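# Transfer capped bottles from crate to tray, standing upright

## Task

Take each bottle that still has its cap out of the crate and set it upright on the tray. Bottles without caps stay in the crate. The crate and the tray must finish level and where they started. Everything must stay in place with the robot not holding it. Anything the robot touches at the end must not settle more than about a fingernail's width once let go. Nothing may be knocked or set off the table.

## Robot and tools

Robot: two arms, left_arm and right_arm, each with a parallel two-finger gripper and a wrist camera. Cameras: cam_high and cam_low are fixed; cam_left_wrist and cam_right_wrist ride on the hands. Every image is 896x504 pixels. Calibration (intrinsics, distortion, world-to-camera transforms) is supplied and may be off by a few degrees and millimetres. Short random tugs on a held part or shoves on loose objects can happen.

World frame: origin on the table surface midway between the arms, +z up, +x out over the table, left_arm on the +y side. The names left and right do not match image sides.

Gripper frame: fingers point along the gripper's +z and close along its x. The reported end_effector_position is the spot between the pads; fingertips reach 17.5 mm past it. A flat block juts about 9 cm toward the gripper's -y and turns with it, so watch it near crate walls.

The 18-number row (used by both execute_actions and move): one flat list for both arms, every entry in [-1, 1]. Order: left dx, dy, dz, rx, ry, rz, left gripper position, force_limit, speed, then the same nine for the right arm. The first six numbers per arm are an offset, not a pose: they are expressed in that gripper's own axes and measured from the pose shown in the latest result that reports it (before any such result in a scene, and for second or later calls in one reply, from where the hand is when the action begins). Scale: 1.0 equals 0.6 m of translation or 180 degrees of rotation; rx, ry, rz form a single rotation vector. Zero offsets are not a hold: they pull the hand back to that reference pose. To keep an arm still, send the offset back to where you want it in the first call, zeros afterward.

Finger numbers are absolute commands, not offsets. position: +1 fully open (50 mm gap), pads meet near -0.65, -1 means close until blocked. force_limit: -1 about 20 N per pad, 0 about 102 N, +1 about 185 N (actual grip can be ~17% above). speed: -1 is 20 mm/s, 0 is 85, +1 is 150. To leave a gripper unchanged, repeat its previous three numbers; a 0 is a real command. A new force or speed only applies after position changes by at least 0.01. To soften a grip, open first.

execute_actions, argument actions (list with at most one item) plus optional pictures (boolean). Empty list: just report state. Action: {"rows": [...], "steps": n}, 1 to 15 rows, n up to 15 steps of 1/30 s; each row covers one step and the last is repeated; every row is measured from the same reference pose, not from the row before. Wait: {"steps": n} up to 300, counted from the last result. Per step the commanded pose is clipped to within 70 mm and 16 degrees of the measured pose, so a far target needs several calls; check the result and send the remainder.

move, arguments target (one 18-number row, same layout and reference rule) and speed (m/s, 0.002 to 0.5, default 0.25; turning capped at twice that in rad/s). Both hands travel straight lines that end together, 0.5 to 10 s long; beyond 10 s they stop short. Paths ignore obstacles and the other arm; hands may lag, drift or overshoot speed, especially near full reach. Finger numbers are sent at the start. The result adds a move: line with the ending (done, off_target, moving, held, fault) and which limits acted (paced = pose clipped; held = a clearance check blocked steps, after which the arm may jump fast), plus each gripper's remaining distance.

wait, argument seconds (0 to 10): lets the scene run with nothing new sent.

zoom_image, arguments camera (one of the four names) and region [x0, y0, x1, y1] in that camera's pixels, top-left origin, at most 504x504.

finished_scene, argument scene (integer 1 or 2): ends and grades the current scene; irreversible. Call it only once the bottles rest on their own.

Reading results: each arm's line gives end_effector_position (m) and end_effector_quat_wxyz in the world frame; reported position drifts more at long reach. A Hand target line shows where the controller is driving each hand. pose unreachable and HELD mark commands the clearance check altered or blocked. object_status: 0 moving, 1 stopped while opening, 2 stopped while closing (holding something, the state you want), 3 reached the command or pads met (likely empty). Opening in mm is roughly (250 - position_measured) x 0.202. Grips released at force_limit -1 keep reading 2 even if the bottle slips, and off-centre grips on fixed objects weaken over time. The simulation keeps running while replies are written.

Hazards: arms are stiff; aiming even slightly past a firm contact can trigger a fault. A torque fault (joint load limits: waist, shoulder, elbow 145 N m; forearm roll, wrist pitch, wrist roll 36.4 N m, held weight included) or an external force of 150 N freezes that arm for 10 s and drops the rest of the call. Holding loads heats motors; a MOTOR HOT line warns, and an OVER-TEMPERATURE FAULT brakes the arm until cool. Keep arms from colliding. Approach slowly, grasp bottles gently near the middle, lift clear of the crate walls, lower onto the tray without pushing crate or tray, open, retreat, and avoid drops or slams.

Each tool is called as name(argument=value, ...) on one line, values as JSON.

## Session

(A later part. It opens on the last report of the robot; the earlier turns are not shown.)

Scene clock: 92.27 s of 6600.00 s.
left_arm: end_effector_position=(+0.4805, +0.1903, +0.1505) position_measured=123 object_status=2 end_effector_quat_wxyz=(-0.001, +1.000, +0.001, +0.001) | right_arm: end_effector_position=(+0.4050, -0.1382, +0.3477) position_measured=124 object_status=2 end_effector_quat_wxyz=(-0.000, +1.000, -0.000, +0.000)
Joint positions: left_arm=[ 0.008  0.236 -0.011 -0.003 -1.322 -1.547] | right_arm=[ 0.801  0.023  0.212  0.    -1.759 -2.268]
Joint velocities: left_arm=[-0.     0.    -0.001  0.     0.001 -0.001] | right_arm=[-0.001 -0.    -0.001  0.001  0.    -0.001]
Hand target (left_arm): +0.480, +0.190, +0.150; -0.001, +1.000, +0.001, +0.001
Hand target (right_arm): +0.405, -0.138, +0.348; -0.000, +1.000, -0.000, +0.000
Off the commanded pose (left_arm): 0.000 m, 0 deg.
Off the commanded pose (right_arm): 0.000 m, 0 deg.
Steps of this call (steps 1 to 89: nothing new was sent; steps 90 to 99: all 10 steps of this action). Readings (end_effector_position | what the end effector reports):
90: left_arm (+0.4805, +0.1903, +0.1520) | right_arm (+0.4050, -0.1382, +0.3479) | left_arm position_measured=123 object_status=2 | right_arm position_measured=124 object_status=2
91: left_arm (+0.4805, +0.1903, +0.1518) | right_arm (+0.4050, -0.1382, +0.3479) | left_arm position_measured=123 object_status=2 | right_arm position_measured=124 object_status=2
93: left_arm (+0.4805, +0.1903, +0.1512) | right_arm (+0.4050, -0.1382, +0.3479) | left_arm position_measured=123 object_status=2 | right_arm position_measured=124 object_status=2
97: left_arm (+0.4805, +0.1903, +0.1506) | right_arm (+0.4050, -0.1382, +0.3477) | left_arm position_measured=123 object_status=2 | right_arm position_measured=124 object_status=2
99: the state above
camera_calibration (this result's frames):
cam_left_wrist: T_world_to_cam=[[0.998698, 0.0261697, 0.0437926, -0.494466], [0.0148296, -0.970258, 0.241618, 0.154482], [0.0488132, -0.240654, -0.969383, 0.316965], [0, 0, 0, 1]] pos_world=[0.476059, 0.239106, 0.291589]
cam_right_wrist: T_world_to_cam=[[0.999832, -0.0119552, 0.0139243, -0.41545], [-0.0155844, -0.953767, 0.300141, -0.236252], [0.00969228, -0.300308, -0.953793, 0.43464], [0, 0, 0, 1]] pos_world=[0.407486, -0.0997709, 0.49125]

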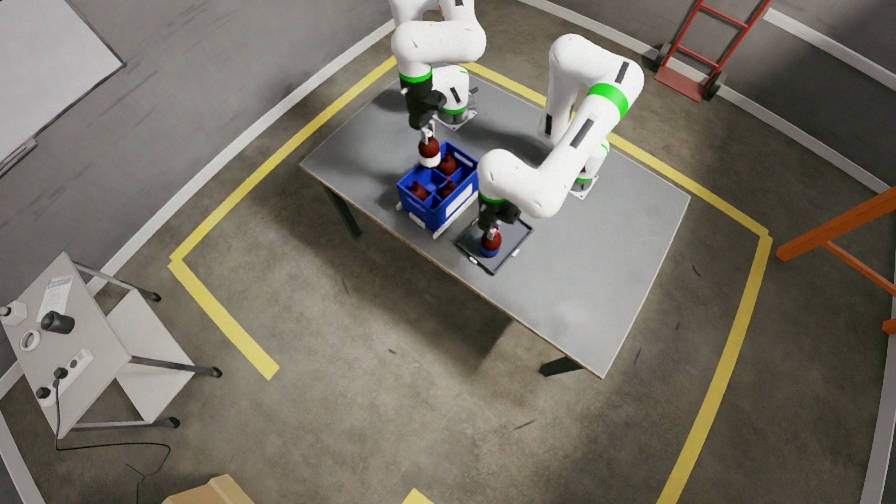

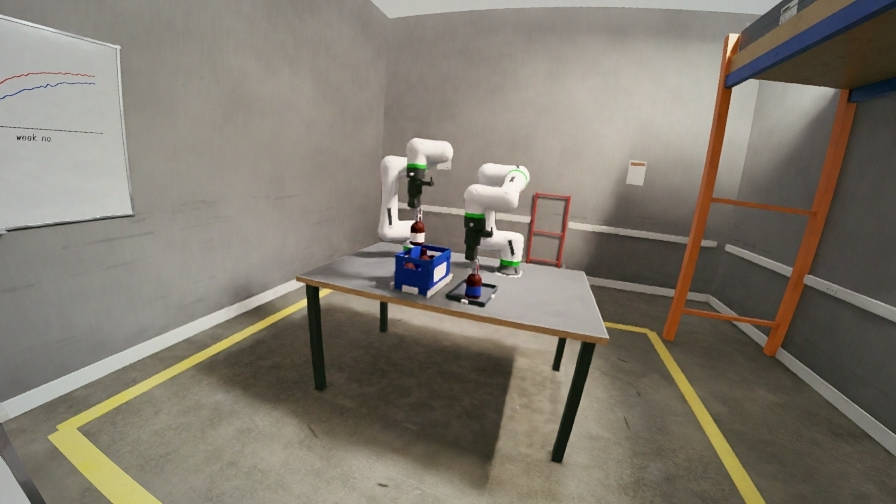

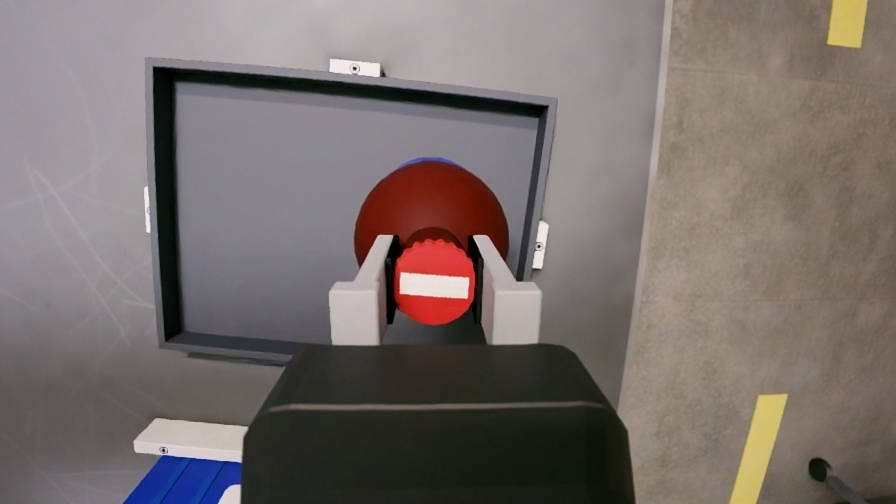

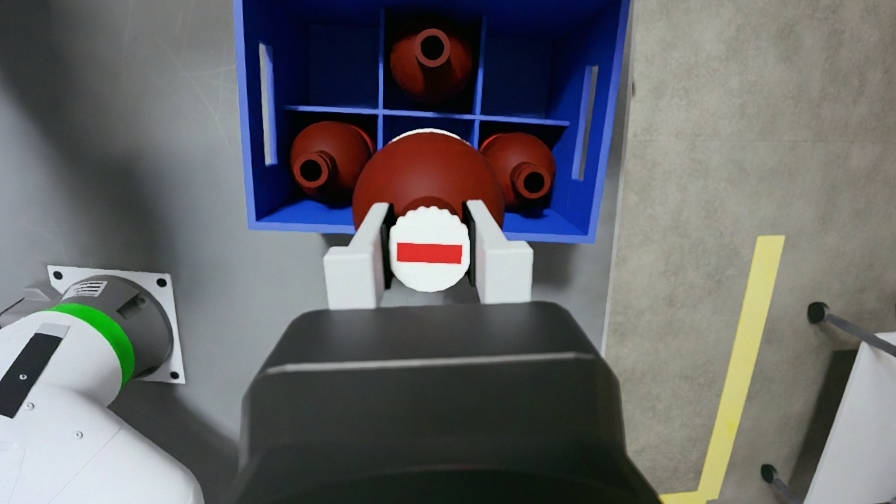

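execute_actions(actions=[{"rows":[[0,0,0.001,0,0,0,-1,-0.1,-0.3,0,0,0,0,0,0,-1,0.1,-0.3],[0,0,0.002,0,0,0,-1,-0.1,-0.3,0,0,0,0,0,0,-1,0.1,-0.3],[0,0,0.0025,0,0,0,-1,-0.1,-0.3,0,0,0,0,0,0,-1,0.1,-0.3],[0,0,0.0025,0,0,0,-1,-0.1,-0.3,0,0,0,0,0,0,-1,0.1,-0.3],[0,0,0.0025,0,0,0,-1,-0.1,-0.3,0,0,0,0,0,0,-1,0.1,-0.3],[0,0,0.0025,0,0,0,-1,-0.1,-0.3,0,0,0,0,0,0,-1,0.1,-0.3],[0,0,0.0025,0,0,0,-1,-0.1,-0.3,0,0,0,0,0,0,-1,0.1,-0.3],[0,0,0.0025,0,0,0,-1,-0.1,-0.3,0,0,0,0,0,0,-1,0.1,-0.3],[0,0,0.0025,0,0,0,0.75,-0.5,0,0,0,0,0,0,0,-1,0.1,-0.3]],"steps":15}])

zoom_image(camera="cam_left_wrist", region=[300, 140, 580, 350])

Scene clock: 97.17 s of 6600.00 s.
left_arm: end_effector_position=(+0.4805, +0.1903, +0.1490) position_measured=41 object_status=0 end_effector_quat_wxyz=(-0.001, +1.000, +0.001, +0.001) | right_arm: end_effector_position=(+0.4050, -0.1382, +0.3477) position_measured=124 object_status=2 end_effector_quat_wxyz=(-0.000, +1.000, -0.000, +0.000)
Joint positions: left_arm=[ 0.008  0.236 -0.013 -0.003 -1.319 -1.547] | right_arm=[ 0.801  0.023  0.212  0.    -1.759 -2.268]
Joint velocities: left_arm=[ 0.    -0.001 -0.    -0.     0.001  0.002] | right_arm=[ 0.001  0.002  0.    -0.     0.     0.   ]
Hand target (left_arm): +0.480, +0.190, +0.149; -0.001, +1.000, +0.001, +0.001
Hand target (right_arm): +0.405, -0.138, +0.348; -0.000, +1.000, -0.000, +0.000
Off the commanded pose (left_arm): 0.000 m, 0 deg.
Off the commanded pose (right_arm): 0.000 m, 0 deg.
Steps of this call (steps 1 to 110: nothing new was sent; then 0.73 s passed at rest; steps 111 to 125: all 15 steps of this action). Readings (end_effector_position | what the end effector reports):
111: left_arm (+0.4805, +0.1903, +0.1504) | right_arm (+0.4050, -0.1382, +0.3478) | left_arm position_measured=123 object_status=2 | right_arm position_measured=124 object_status=2
112: left_arm (+0.4805, +0.1903, +0.1502) | right_arm (+0.4050, -0.1382, +0.3478) | left_arm position_measured=123 object_status=2 | right_arm position_measured=124 object_status=2
114: left_arm (+0.4805, +0.1903, +0.1496) | right_arm (+0.4050, -0.1382, +0.3478) | left_arm position_measured=123 object_status=2 | right_arm position_measured=124 object_status=2
118: left_arm (+0.4805, +0.1903, +0.1492) | right_arm (+0.4050, -0.1382, +0.3478) | left_arm position_measured=123 object_status=2 | right_arm position_measured=124 object_status=2
125: the state above
camera_calibration (this result's frames):
cam_left_wrist: T_world_to_cam=[[0.998697, 0.0261993, 0.0437988, -0.494414], [0.0148568, -0.970257, 0.241619, 0.154833], [0.0488263, -0.240653, -0.969382, 0.315514], [0, 0, 0, 1]] pos_world=[0.476064, 0.23911, 0.290098]
cam_right_wrist: T_world_to_cam=[[0.999832, -0.0118858, 0.0139635, -0.41543], [-0.0155302, -0.95376, 0.300167, -0.236261], [0.00975011, -0.300333, -0.953784, 0.434612], [0, 0, 0, 1]] pos_world=[0.407453, -0.0997455, 0.491245]

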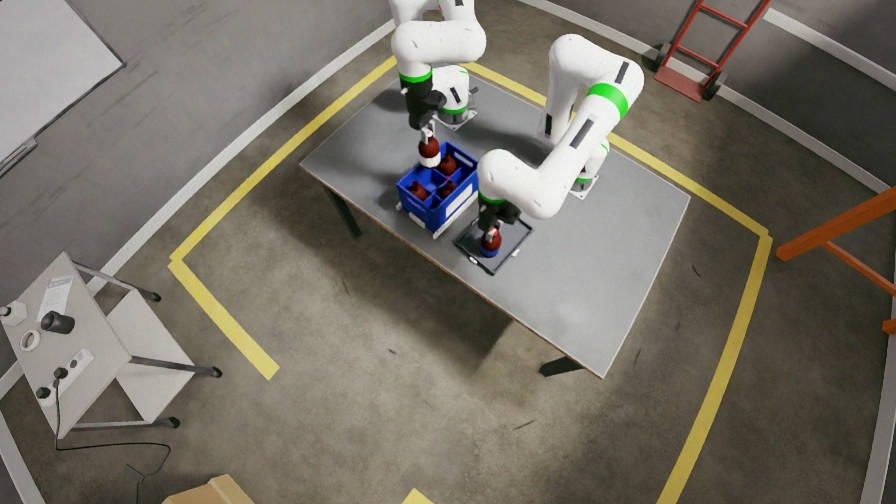

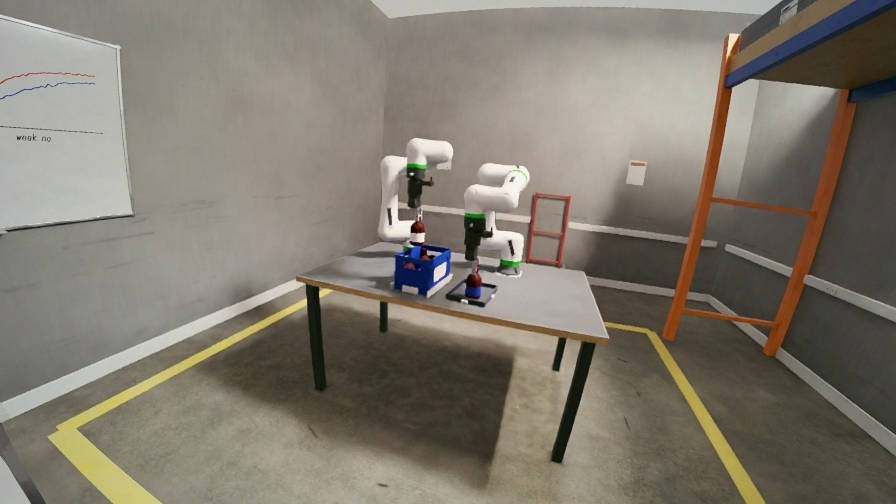

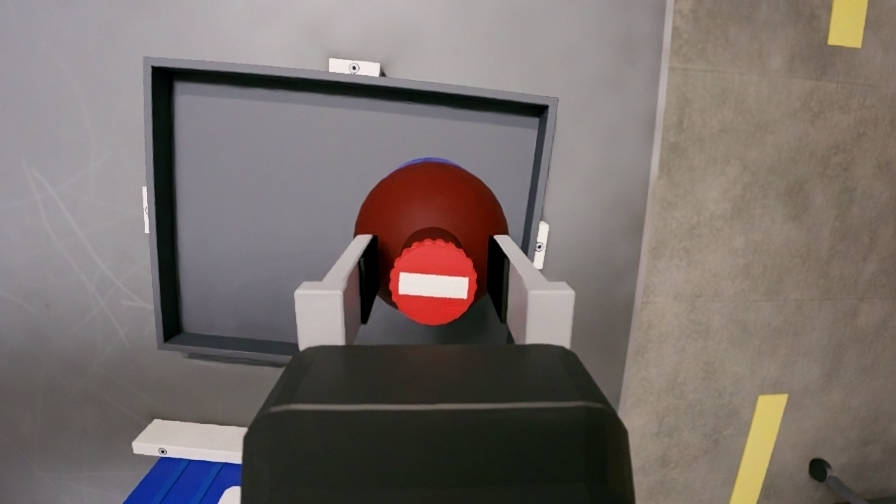

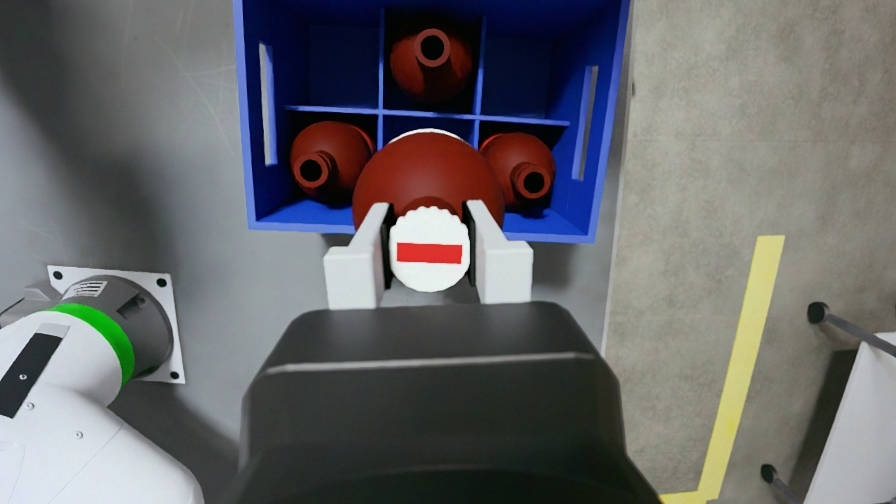

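Region (300, 140, 580, 350) of cam_left_wrist's 896x504 image, scaled by 1.800, with more detail than that image has; it fills the top 378 rows of this view, and the rest is white.

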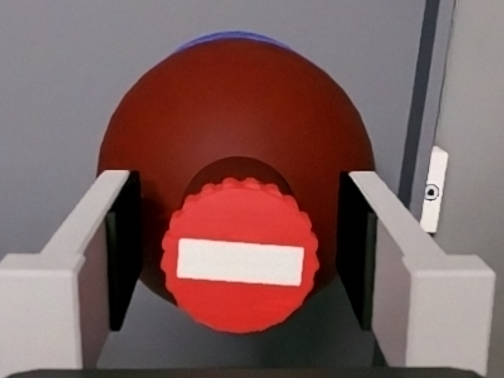

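move(target=[0,-0.03,-0.075,0,0,0,0.75,-0.5,0,0,0,0,0,0,0,-1,0.1,-0.3], speed=0.25)

move(target=[-0.48,-1,-0.1,0,0,0,0.75,-0.5,0,-0.0417,-0.48,0.02,0,0,0,-1,0.1,-0.3], speed=0.45)

Scene clock: 107.57 s of 6600.00 s.
left_arm: end_effector_position=(+0.4803, +0.2081, +0.1939) position_measured=41 object_status=3 end_effector_quat_wxyz=(-0.001, +1.000, +0.001, +0.001) | right_arm: end_effector_position=(+0.4050, -0.1382, +0.3477) position_measured=124 object_status=2 end_effector_quat_wxyz=(-0.000, +1.000, -0.000, +0.000)
Joint positions: left_arm=[ 0.043  0.203  0.053 -0.003 -1.418 -1.582] | right_arm=[ 0.801  0.023  0.212  0.    -1.759 -2.268]
Joint velocities: left_arm=[ 0.001 -0.002  0.003  0.    -0.002 -0.001] | right_arm=[ 0.001 -0.     0.     0.001  0.001 -0.   ]
Hand target (left_arm): +0.480, +0.208, +0.194; -0.001, +1.000, +0.001, +0.001
Hand target (right_arm): +0.405, -0.138, +0.348; -0.000, +1.000, -0.000, +0.000
Off the commanded pose (left_arm): 0.000 m, 0 deg.
Off the commanded pose (right_arm): 0.000 m, 0 deg.
After step 90, 6.57 s passed at rest.
move: done
camera_calibration (this result's frames):
cam_left_wrist: T_world_to_cam=[[0.998697, 0.0262171, 0.0437897, -0.496675], [0.0148746, -0.970249, 0.241653, 0.161263], [0.0488223, -0.240687, -0.969374, 0.363361], [0, 0, 0, 1]] pos_world=[0.475888, 0.256943, 0.335012]
cam_right_wrist: T_world_to_cam=[[0.999832, -0.0119551, 0.013925, -0.41545], [-0.0155845, -0.953768, 0.300141, -0.236252], [0.00969303, -0.300307, -0.953793, 0.43464], [0, 0, 0, 1]] pos_world=[0.407485, -0.0997708, 0.491251]

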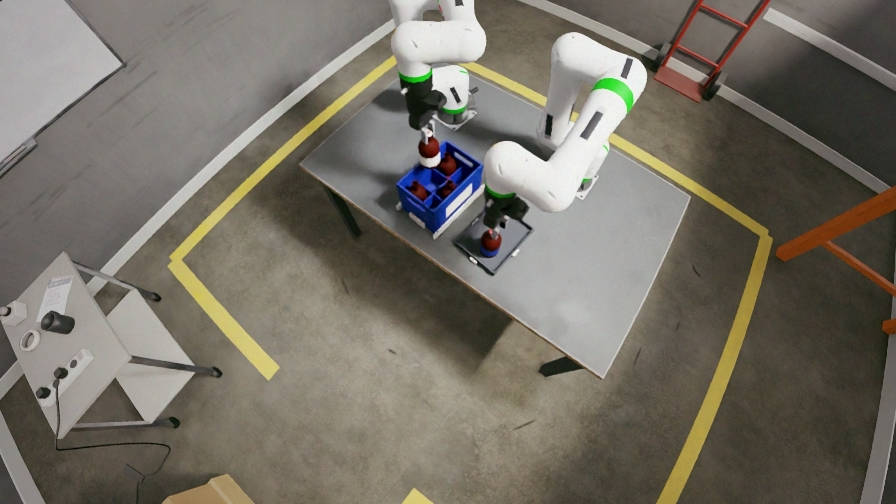

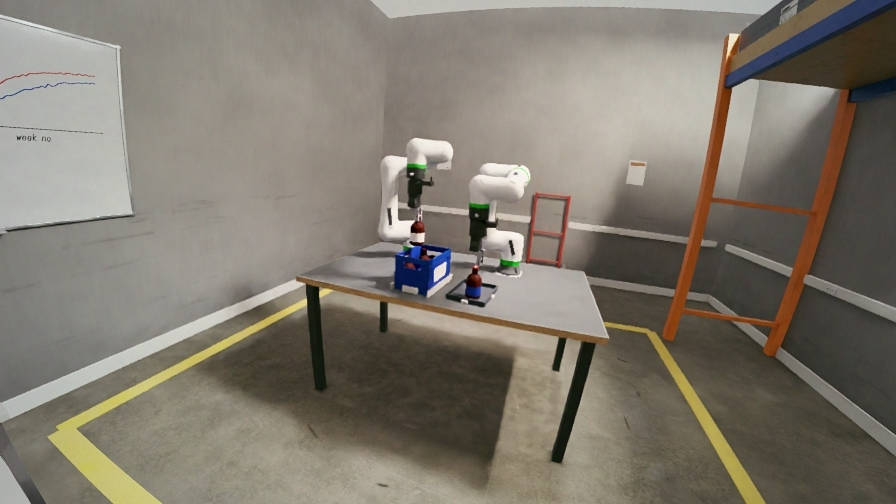

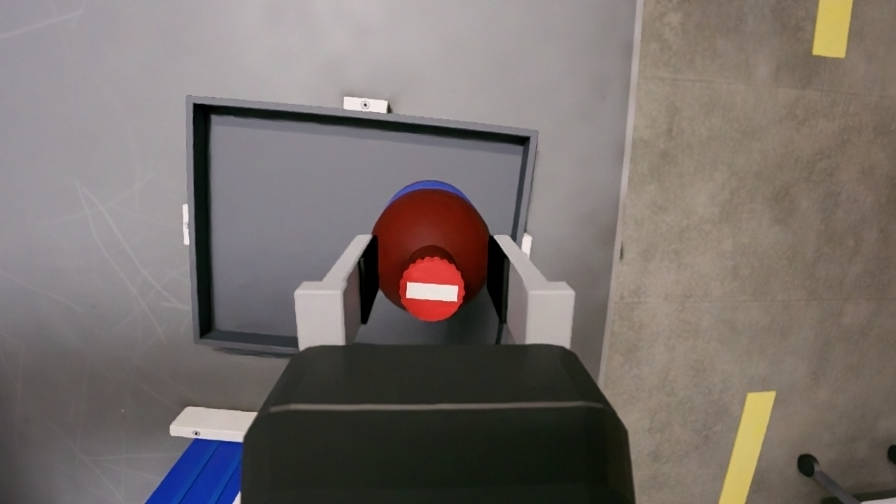

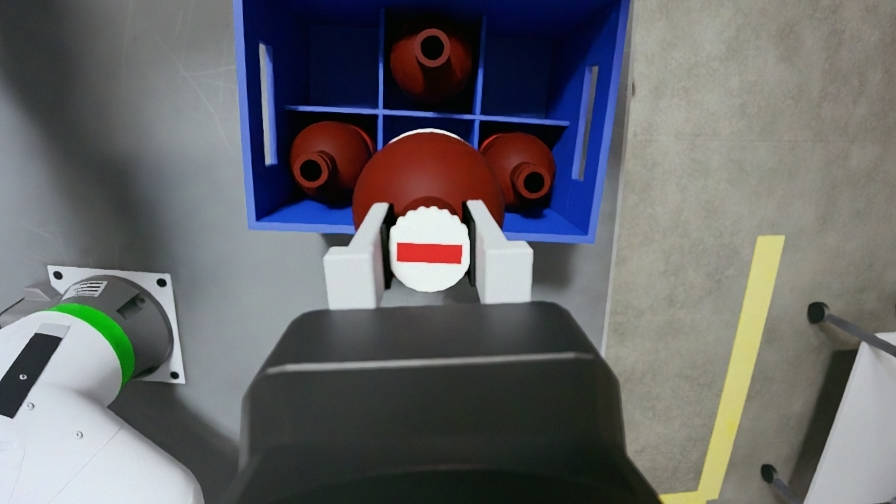

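Scene clock: 110.20 s of 6600.00 s.
left_arm: end_effector_position=(+0.1923, +0.8074, +0.2544) position_measured=41 object_status=3 end_effector_quat_wxyz=(-0.001, +1.000, +0.001, +0.002) | right_arm: end_effector_position=(+0.3800, +0.1497, +0.3359) position_measured=124 object_status=2 end_effector_quat_wxyz=(-0.000, +1.000, -0.000, +0.000)
Joint positions: left_arm=[ 1.415  0.195  0.183  0.003 -1.556 -2.954] | right_arm=[ 1.194  0.446  0.702  0.    -1.826 -2.66 ]
Joint velocities: left_arm=[ 0.001  0.004  0.004 -0.002 -0.003 -0.001] | right_arm=[-0.001  0.001  0.    -0.    -0.001 -0.   ]
Hand target (left_arm): +0.192, +0.808, +0.254; -0.001, +1.000, +0.001, +0.002
Hand target (right_arm): +0.380, +0.150, +0.336; -0.000, +1.000, -0.000, +0.000
Off the commanded pose (left_arm): 0.002 m, 0 deg.
Off the commanded pose (right_arm): 0.000 m, 0 deg.
move: done; limits=paced
camera_calibration (this result's frames):
cam_left_wrist: T_world_to_cam=[[0.998659, 0.0262985, 0.0445946, -0.22768], [0.0147062, -0.969991, 0.242694, 0.731975], [0.0496388, -0.241713, -0.969077, 0.580871], [0, 0, 0, 1]] pos_world=[0.187777, 0.856402, 0.395416]
cam_right_wrist: T_world_to_cam=[[0.999834, -0.011949, 0.0137452, -0.386725], [-0.0155236, -0.953801, 0.300039, 0.0415162], [0.009525, -0.300202, -0.953828, 0.510119], [0, 0, 0, 1]] pos_world=[0.382446, 0.188116, 0.479425]

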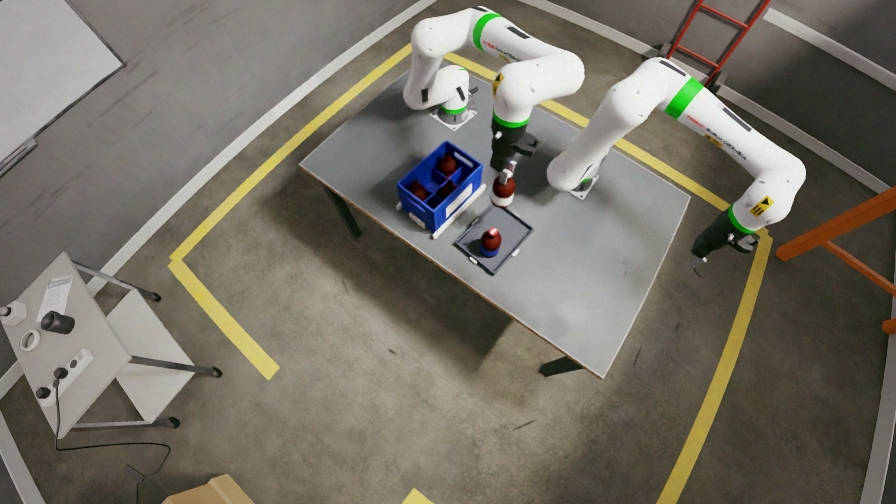

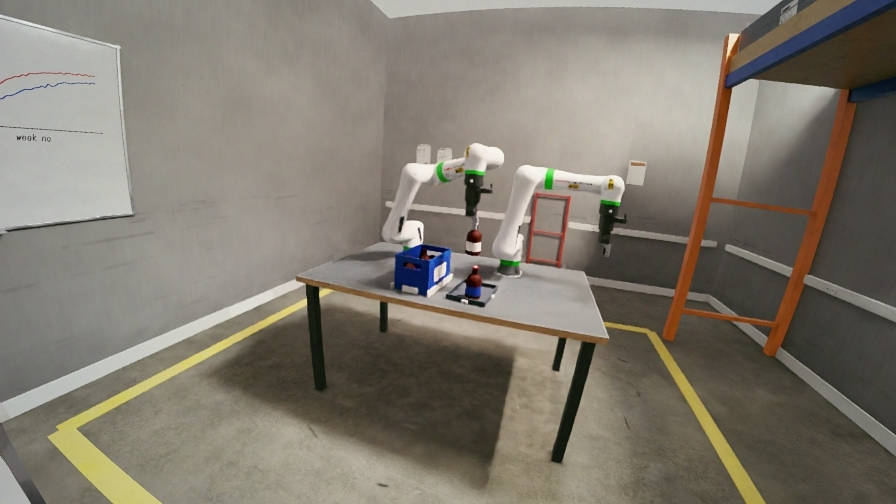

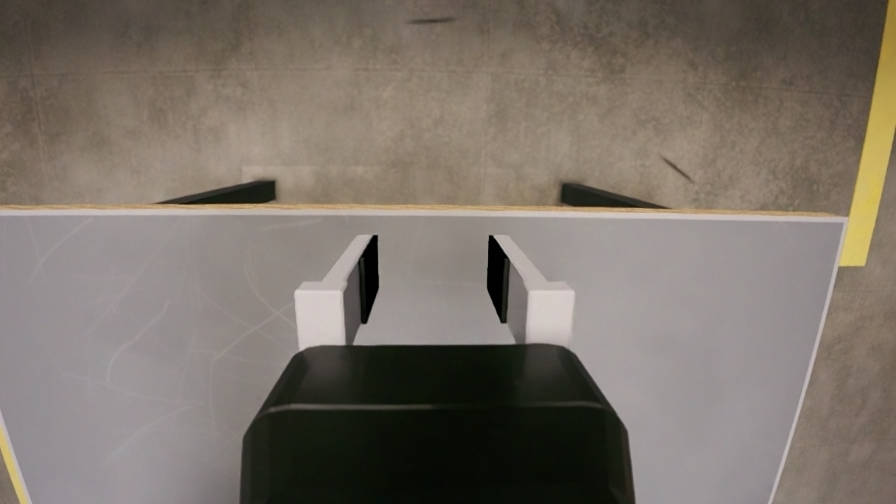

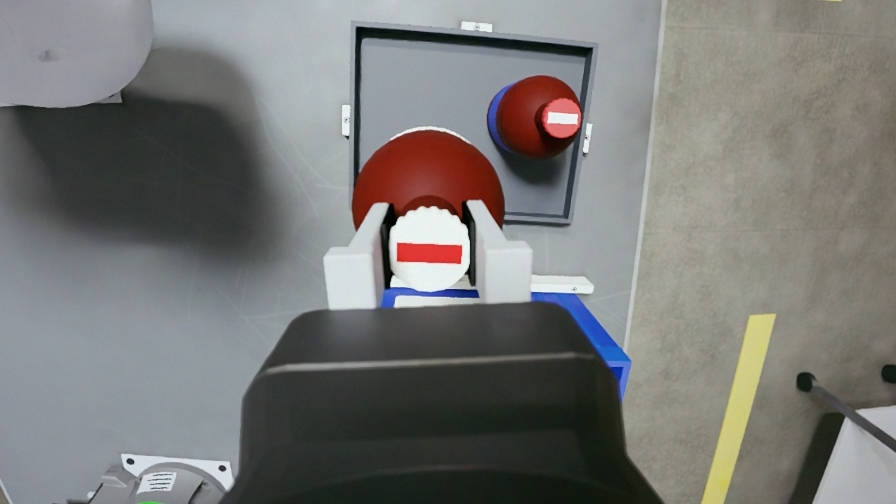

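move(target=[-0.08,-0.08,0,0,0,0,0.75,-0.5,0,-0.01,-0.013,0.295,0,0,0,-1,0.1,-0.3], speed=0.22)

execute_actions(actions=[{"rows":[[0,0,0,0,0,0,0.75,-0.5,0,0,0,0.0015,0,0,0,-1,0.1,-0.3],[0,0,0,0,0,0,0.75,-0.5,0,0,0,0.003,0,0,0,-1,0.1,-0.3],[0,0,0,0,0,0,0.75,-0.5,0,0,0,0.0045,0,0,0,-1,0.1,-0.3],[0,0,0,0,0,0,0.75,-0.5,0,0,0,0.006,0,0,0,-1,0.1,-0.3],[0,0,0,0,0,0,0.75,-0.5,0,0,0,0.0075,0,0,0,-1,0.1,-0.3],[0,0,0,0,0,0,0.75,-0.5,0,0,0,0.009,0,0,0,-1,0.1,-0.3],[0,0,0,0,0,0,0.75,-0.5,0,0,0,0.0105,0,0,0,-1,0.1,-0.3],[0,0,0,0,0,0,0.75,-0.5,0,0,0,0.012,0,0,0,-1,0.1,-0.3]],"steps":15}])

zoom_image(camera="cam_right_wrist", region=[290, 110, 570, 320])

Scene clock: 116.63 s of 6600.00 s.
left_arm: end_effector_position=(+0.1444, +0.8554, +0.2543) position_measured=41 object_status=3 end_effector_quat_wxyz=(-0.001, +1.000, +0.001, +0.002) | right_arm: end_effector_position=(+0.3741, +0.1577, +0.1591) position_measured=124 object_status=2 end_effector_quat_wxyz=(-0.000, +1.000, -0.000, +0.000)
Joint positions: left_arm=[ 1.518  0.265  0.267  0.003 -1.572 -3.057] | right_arm=[ 1.209  0.431  0.266  0.    -1.405 -2.675]
Joint velocities: left_arm=[ 0.     0.001  0.    -0.    -0.    -0.002] | right_arm=[ 0.     0.001 -0.003  0.001  0.005 -0.   ]
Hand target (left_arm): +0.144, +0.855, +0.254; -0.001, +1.000, +0.001, +0.002
Hand target (right_arm): +0.374, +0.158, +0.159; -0.000, +1.000, -0.000, +0.000
Off the commanded pose (left_arm): 0.000 m, 0 deg.
Off the commanded pose (right_arm): 0.000 m, 0 deg.
After step 110, 1.47 s passed at rest.
move: done
camera_calibration (this result's frames):
cam_left_wrist: T_world_to_cam=[[0.998654, 0.0263017, 0.0447042, -0.181099], [0.0146818, -0.969987, 0.242714, 0.779196], [0.0497463, -0.241731, -0.969067, 0.594797], [0, 0, 0, 1]] pos_world=[0.139827, 0.904353, 0.395372]
cam_right_wrist: T_world_to_cam=[[0.999835, -0.0119593, 0.0137033, -0.378348], [-0.0155209, -0.953799, 0.300043, 0.102134], [0.00948184, -0.300206, -0.953827, 0.34394], [0, 0, 0, 1]] pos_world=[0.376609, 0.196144, 0.302599]

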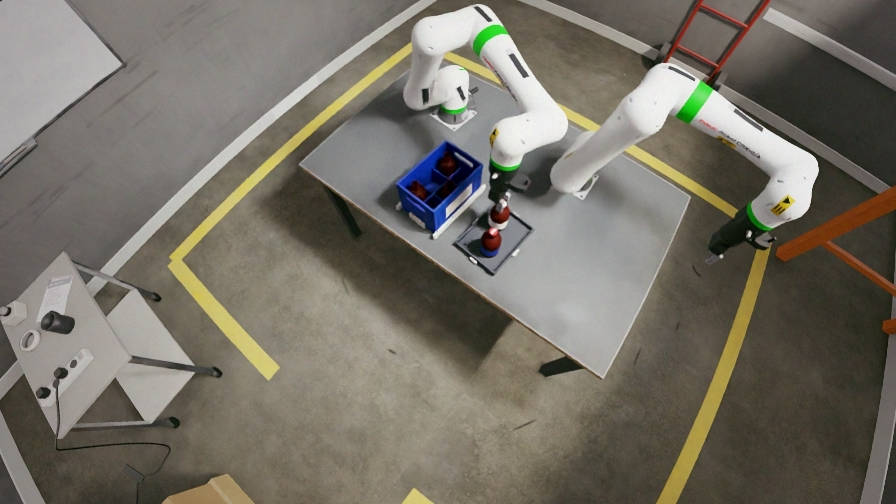

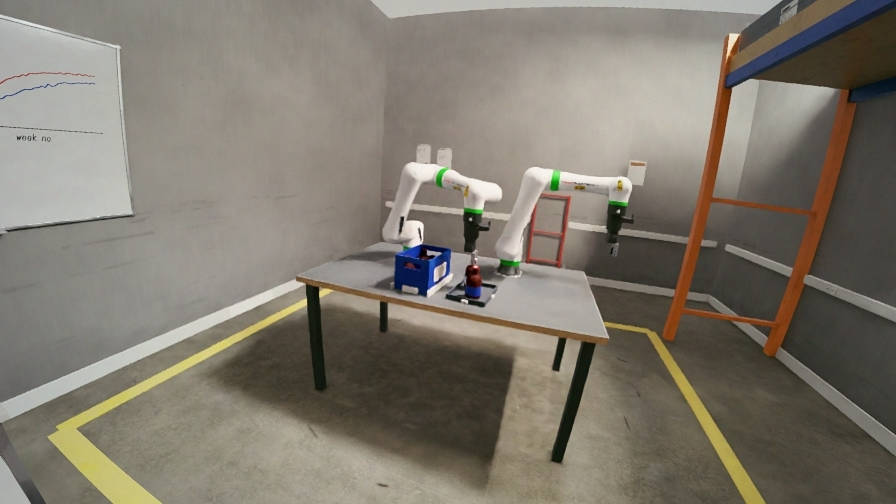

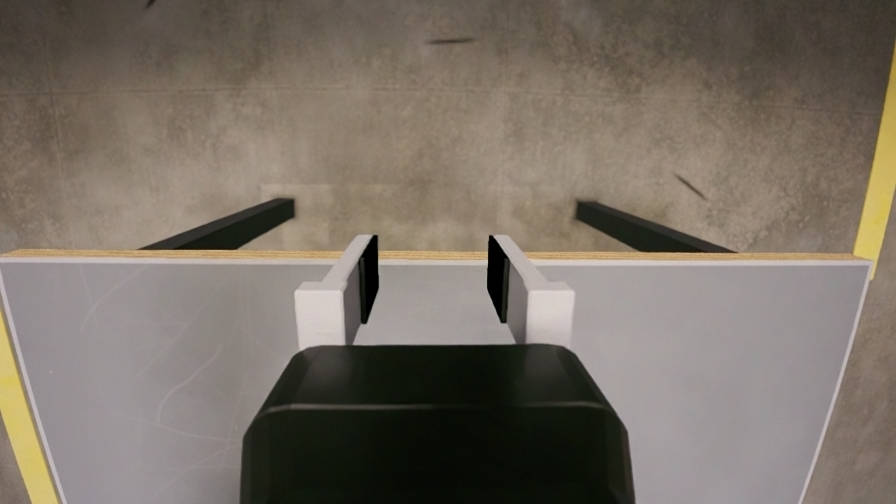

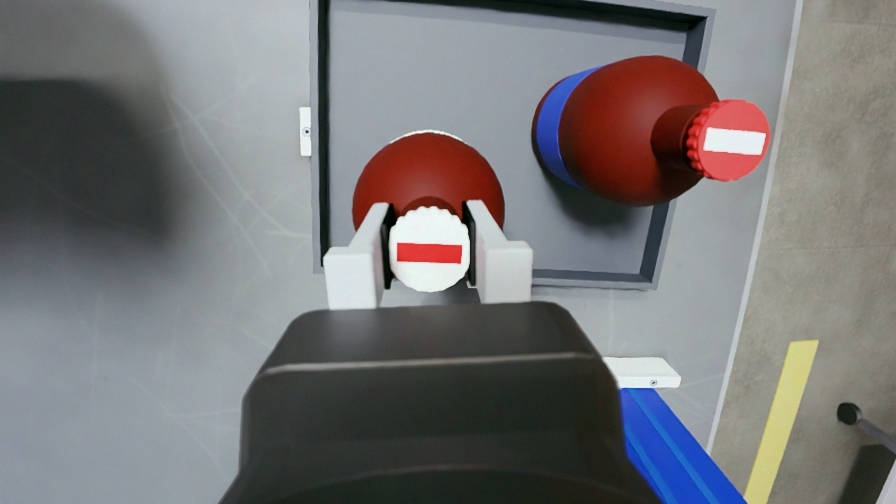

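Scene clock: 117.13 s of 6600.00 s.
left_arm: end_effector_position=(+0.1444, +0.8554, +0.2543) position_measured=41 object_status=3 end_effector_quat_wxyz=(-0.001, +1.000, +0.001, +0.002) | right_arm: end_effector_position=(+0.3741, +0.1577, +0.1520) position_measured=124 object_status=2 end_effector_quat_wxyz=(-0.000, +1.000, -0.000, +0.000)
Joint positions: left_arm=[ 1.518  0.265  0.267  0.003 -1.572 -3.057] | right_arm=[ 1.209  0.434  0.254  0.    -1.39  -2.675]
Joint velocities: left_arm=[ 0.    -0.     0.    -0.     0.001  0.002] | right_arm=[ 0.     0.    -0.003  0.     0.004 -0.   ]
Hand target (left_arm): +0.144, +0.855, +0.254; -0.001, +1.000, +0.001, +0.002
Hand target (right_arm): +0.374, +0.158, +0.152; -0.000, +1.000, -0.000, +0.000
Off the commanded pose (left_arm): 0.000 m, 0 deg.
Off the commanded pose (right_arm): 0.000 m, 0 deg.
Steps of this call (steps 1 to 15: all 15 steps of this action). Readings (end_effector_position | what the end effector reports):
1: left_arm (+0.1444, +0.8554, +0.2543) | right_arm (+0.3741, +0.1577, +0.1590) | left_arm position_measured=41 object_status=3 | right_arm position_measured=124 object_status=2
2: left_arm (+0.1444, +0.8554, +0.2543) | right_arm (+0.3741, +0.1577, +0.1587) | left_arm position_measured=41 object_status=3 | right_arm position_measured=124 object_status=2
4: left_arm (+0.1444, +0.8554, +0.2543) | right_arm (+0.3741, +0.1577, +0.1577) | left_arm position_measured=41 object_status=3 | right_arm position_measured=124 object_status=2
8: left_arm (+0.1444, +0.8554, +0.2543) | right_arm (+0.3741, +0.1577, +0.1545) | left_arm position_measured=41 object_status=3 | right_arm position_measured=124 object_status=2
15: the state above
camera_calibration (this result's frames):
cam_left_wrist: T_world_to_cam=[[0.998654, 0.0263023, 0.0447049, -0.181091], [0.014682, -0.969986, 0.242717, 0.779204], [0.0497472, -0.241734, -0.969066, 0.594801], [0, 0, 0, 1]] pos_world=[0.139817, 0.904364, 0.395371]
cam_right_wrist: T_world_to_cam=[[0.999834, -0.0119555, 0.0137207, -0.378263], [-0.0155226, -0.953795, 0.300055, 0.104252], [0.00949947, -0.300219, -0.953823, 0.337236], [0, 0, 0, 1]] pos_world=[0.376615, 0.196158, 0.295573]

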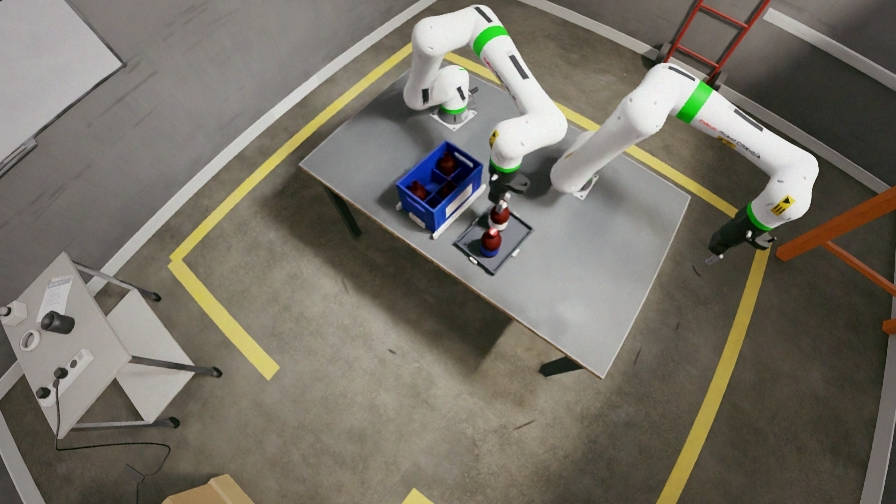

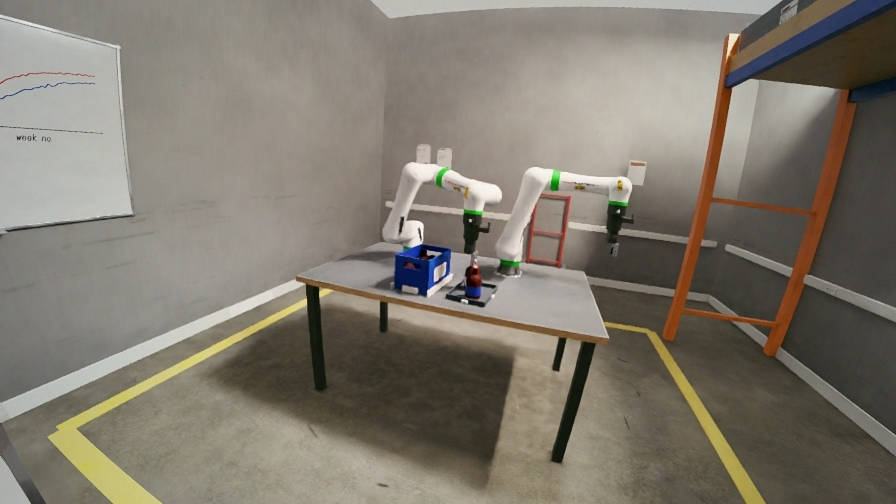

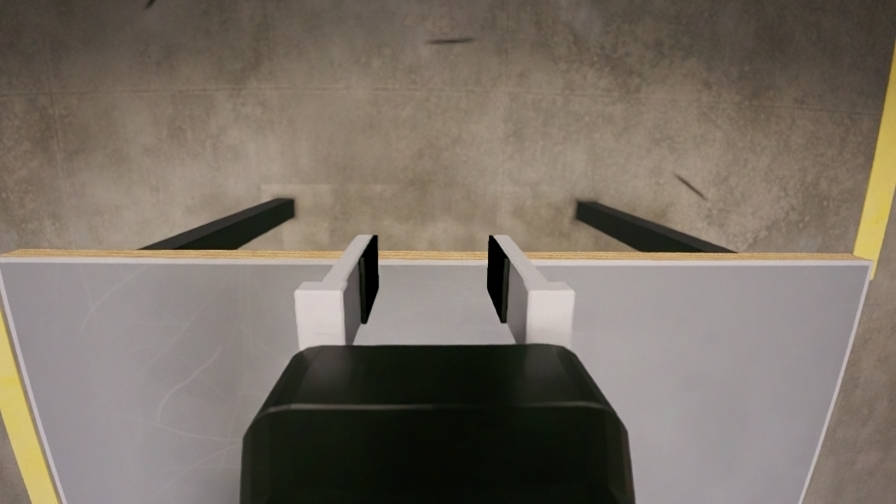

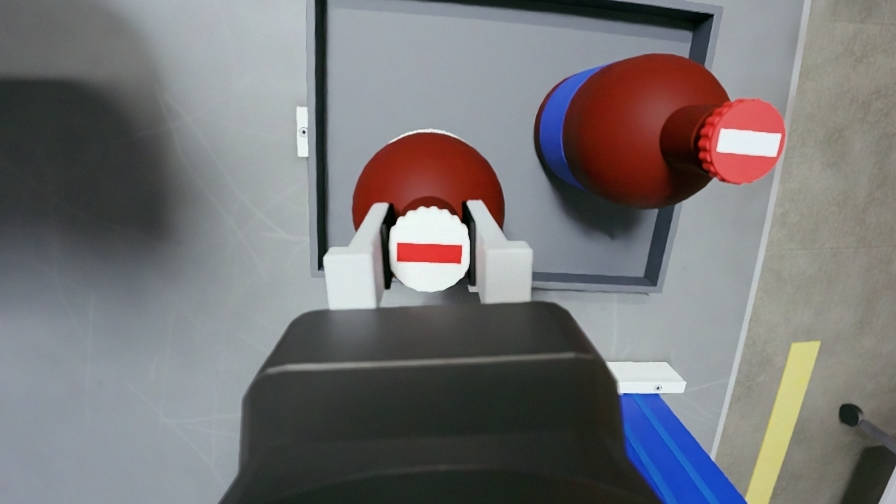

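Region (290, 110, 570, 320) of cam_right_wrist's 896x504 image, scaled by 1.800, with more detail than that image has; it fills the top 378 rows of this view, and the rest is white.

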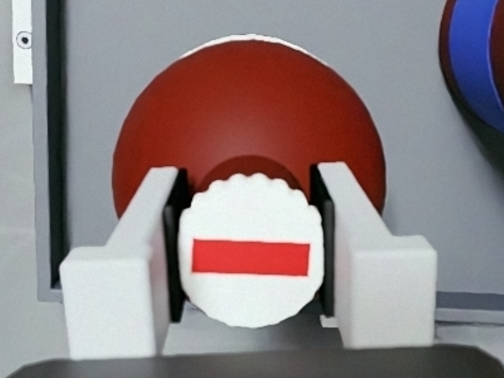

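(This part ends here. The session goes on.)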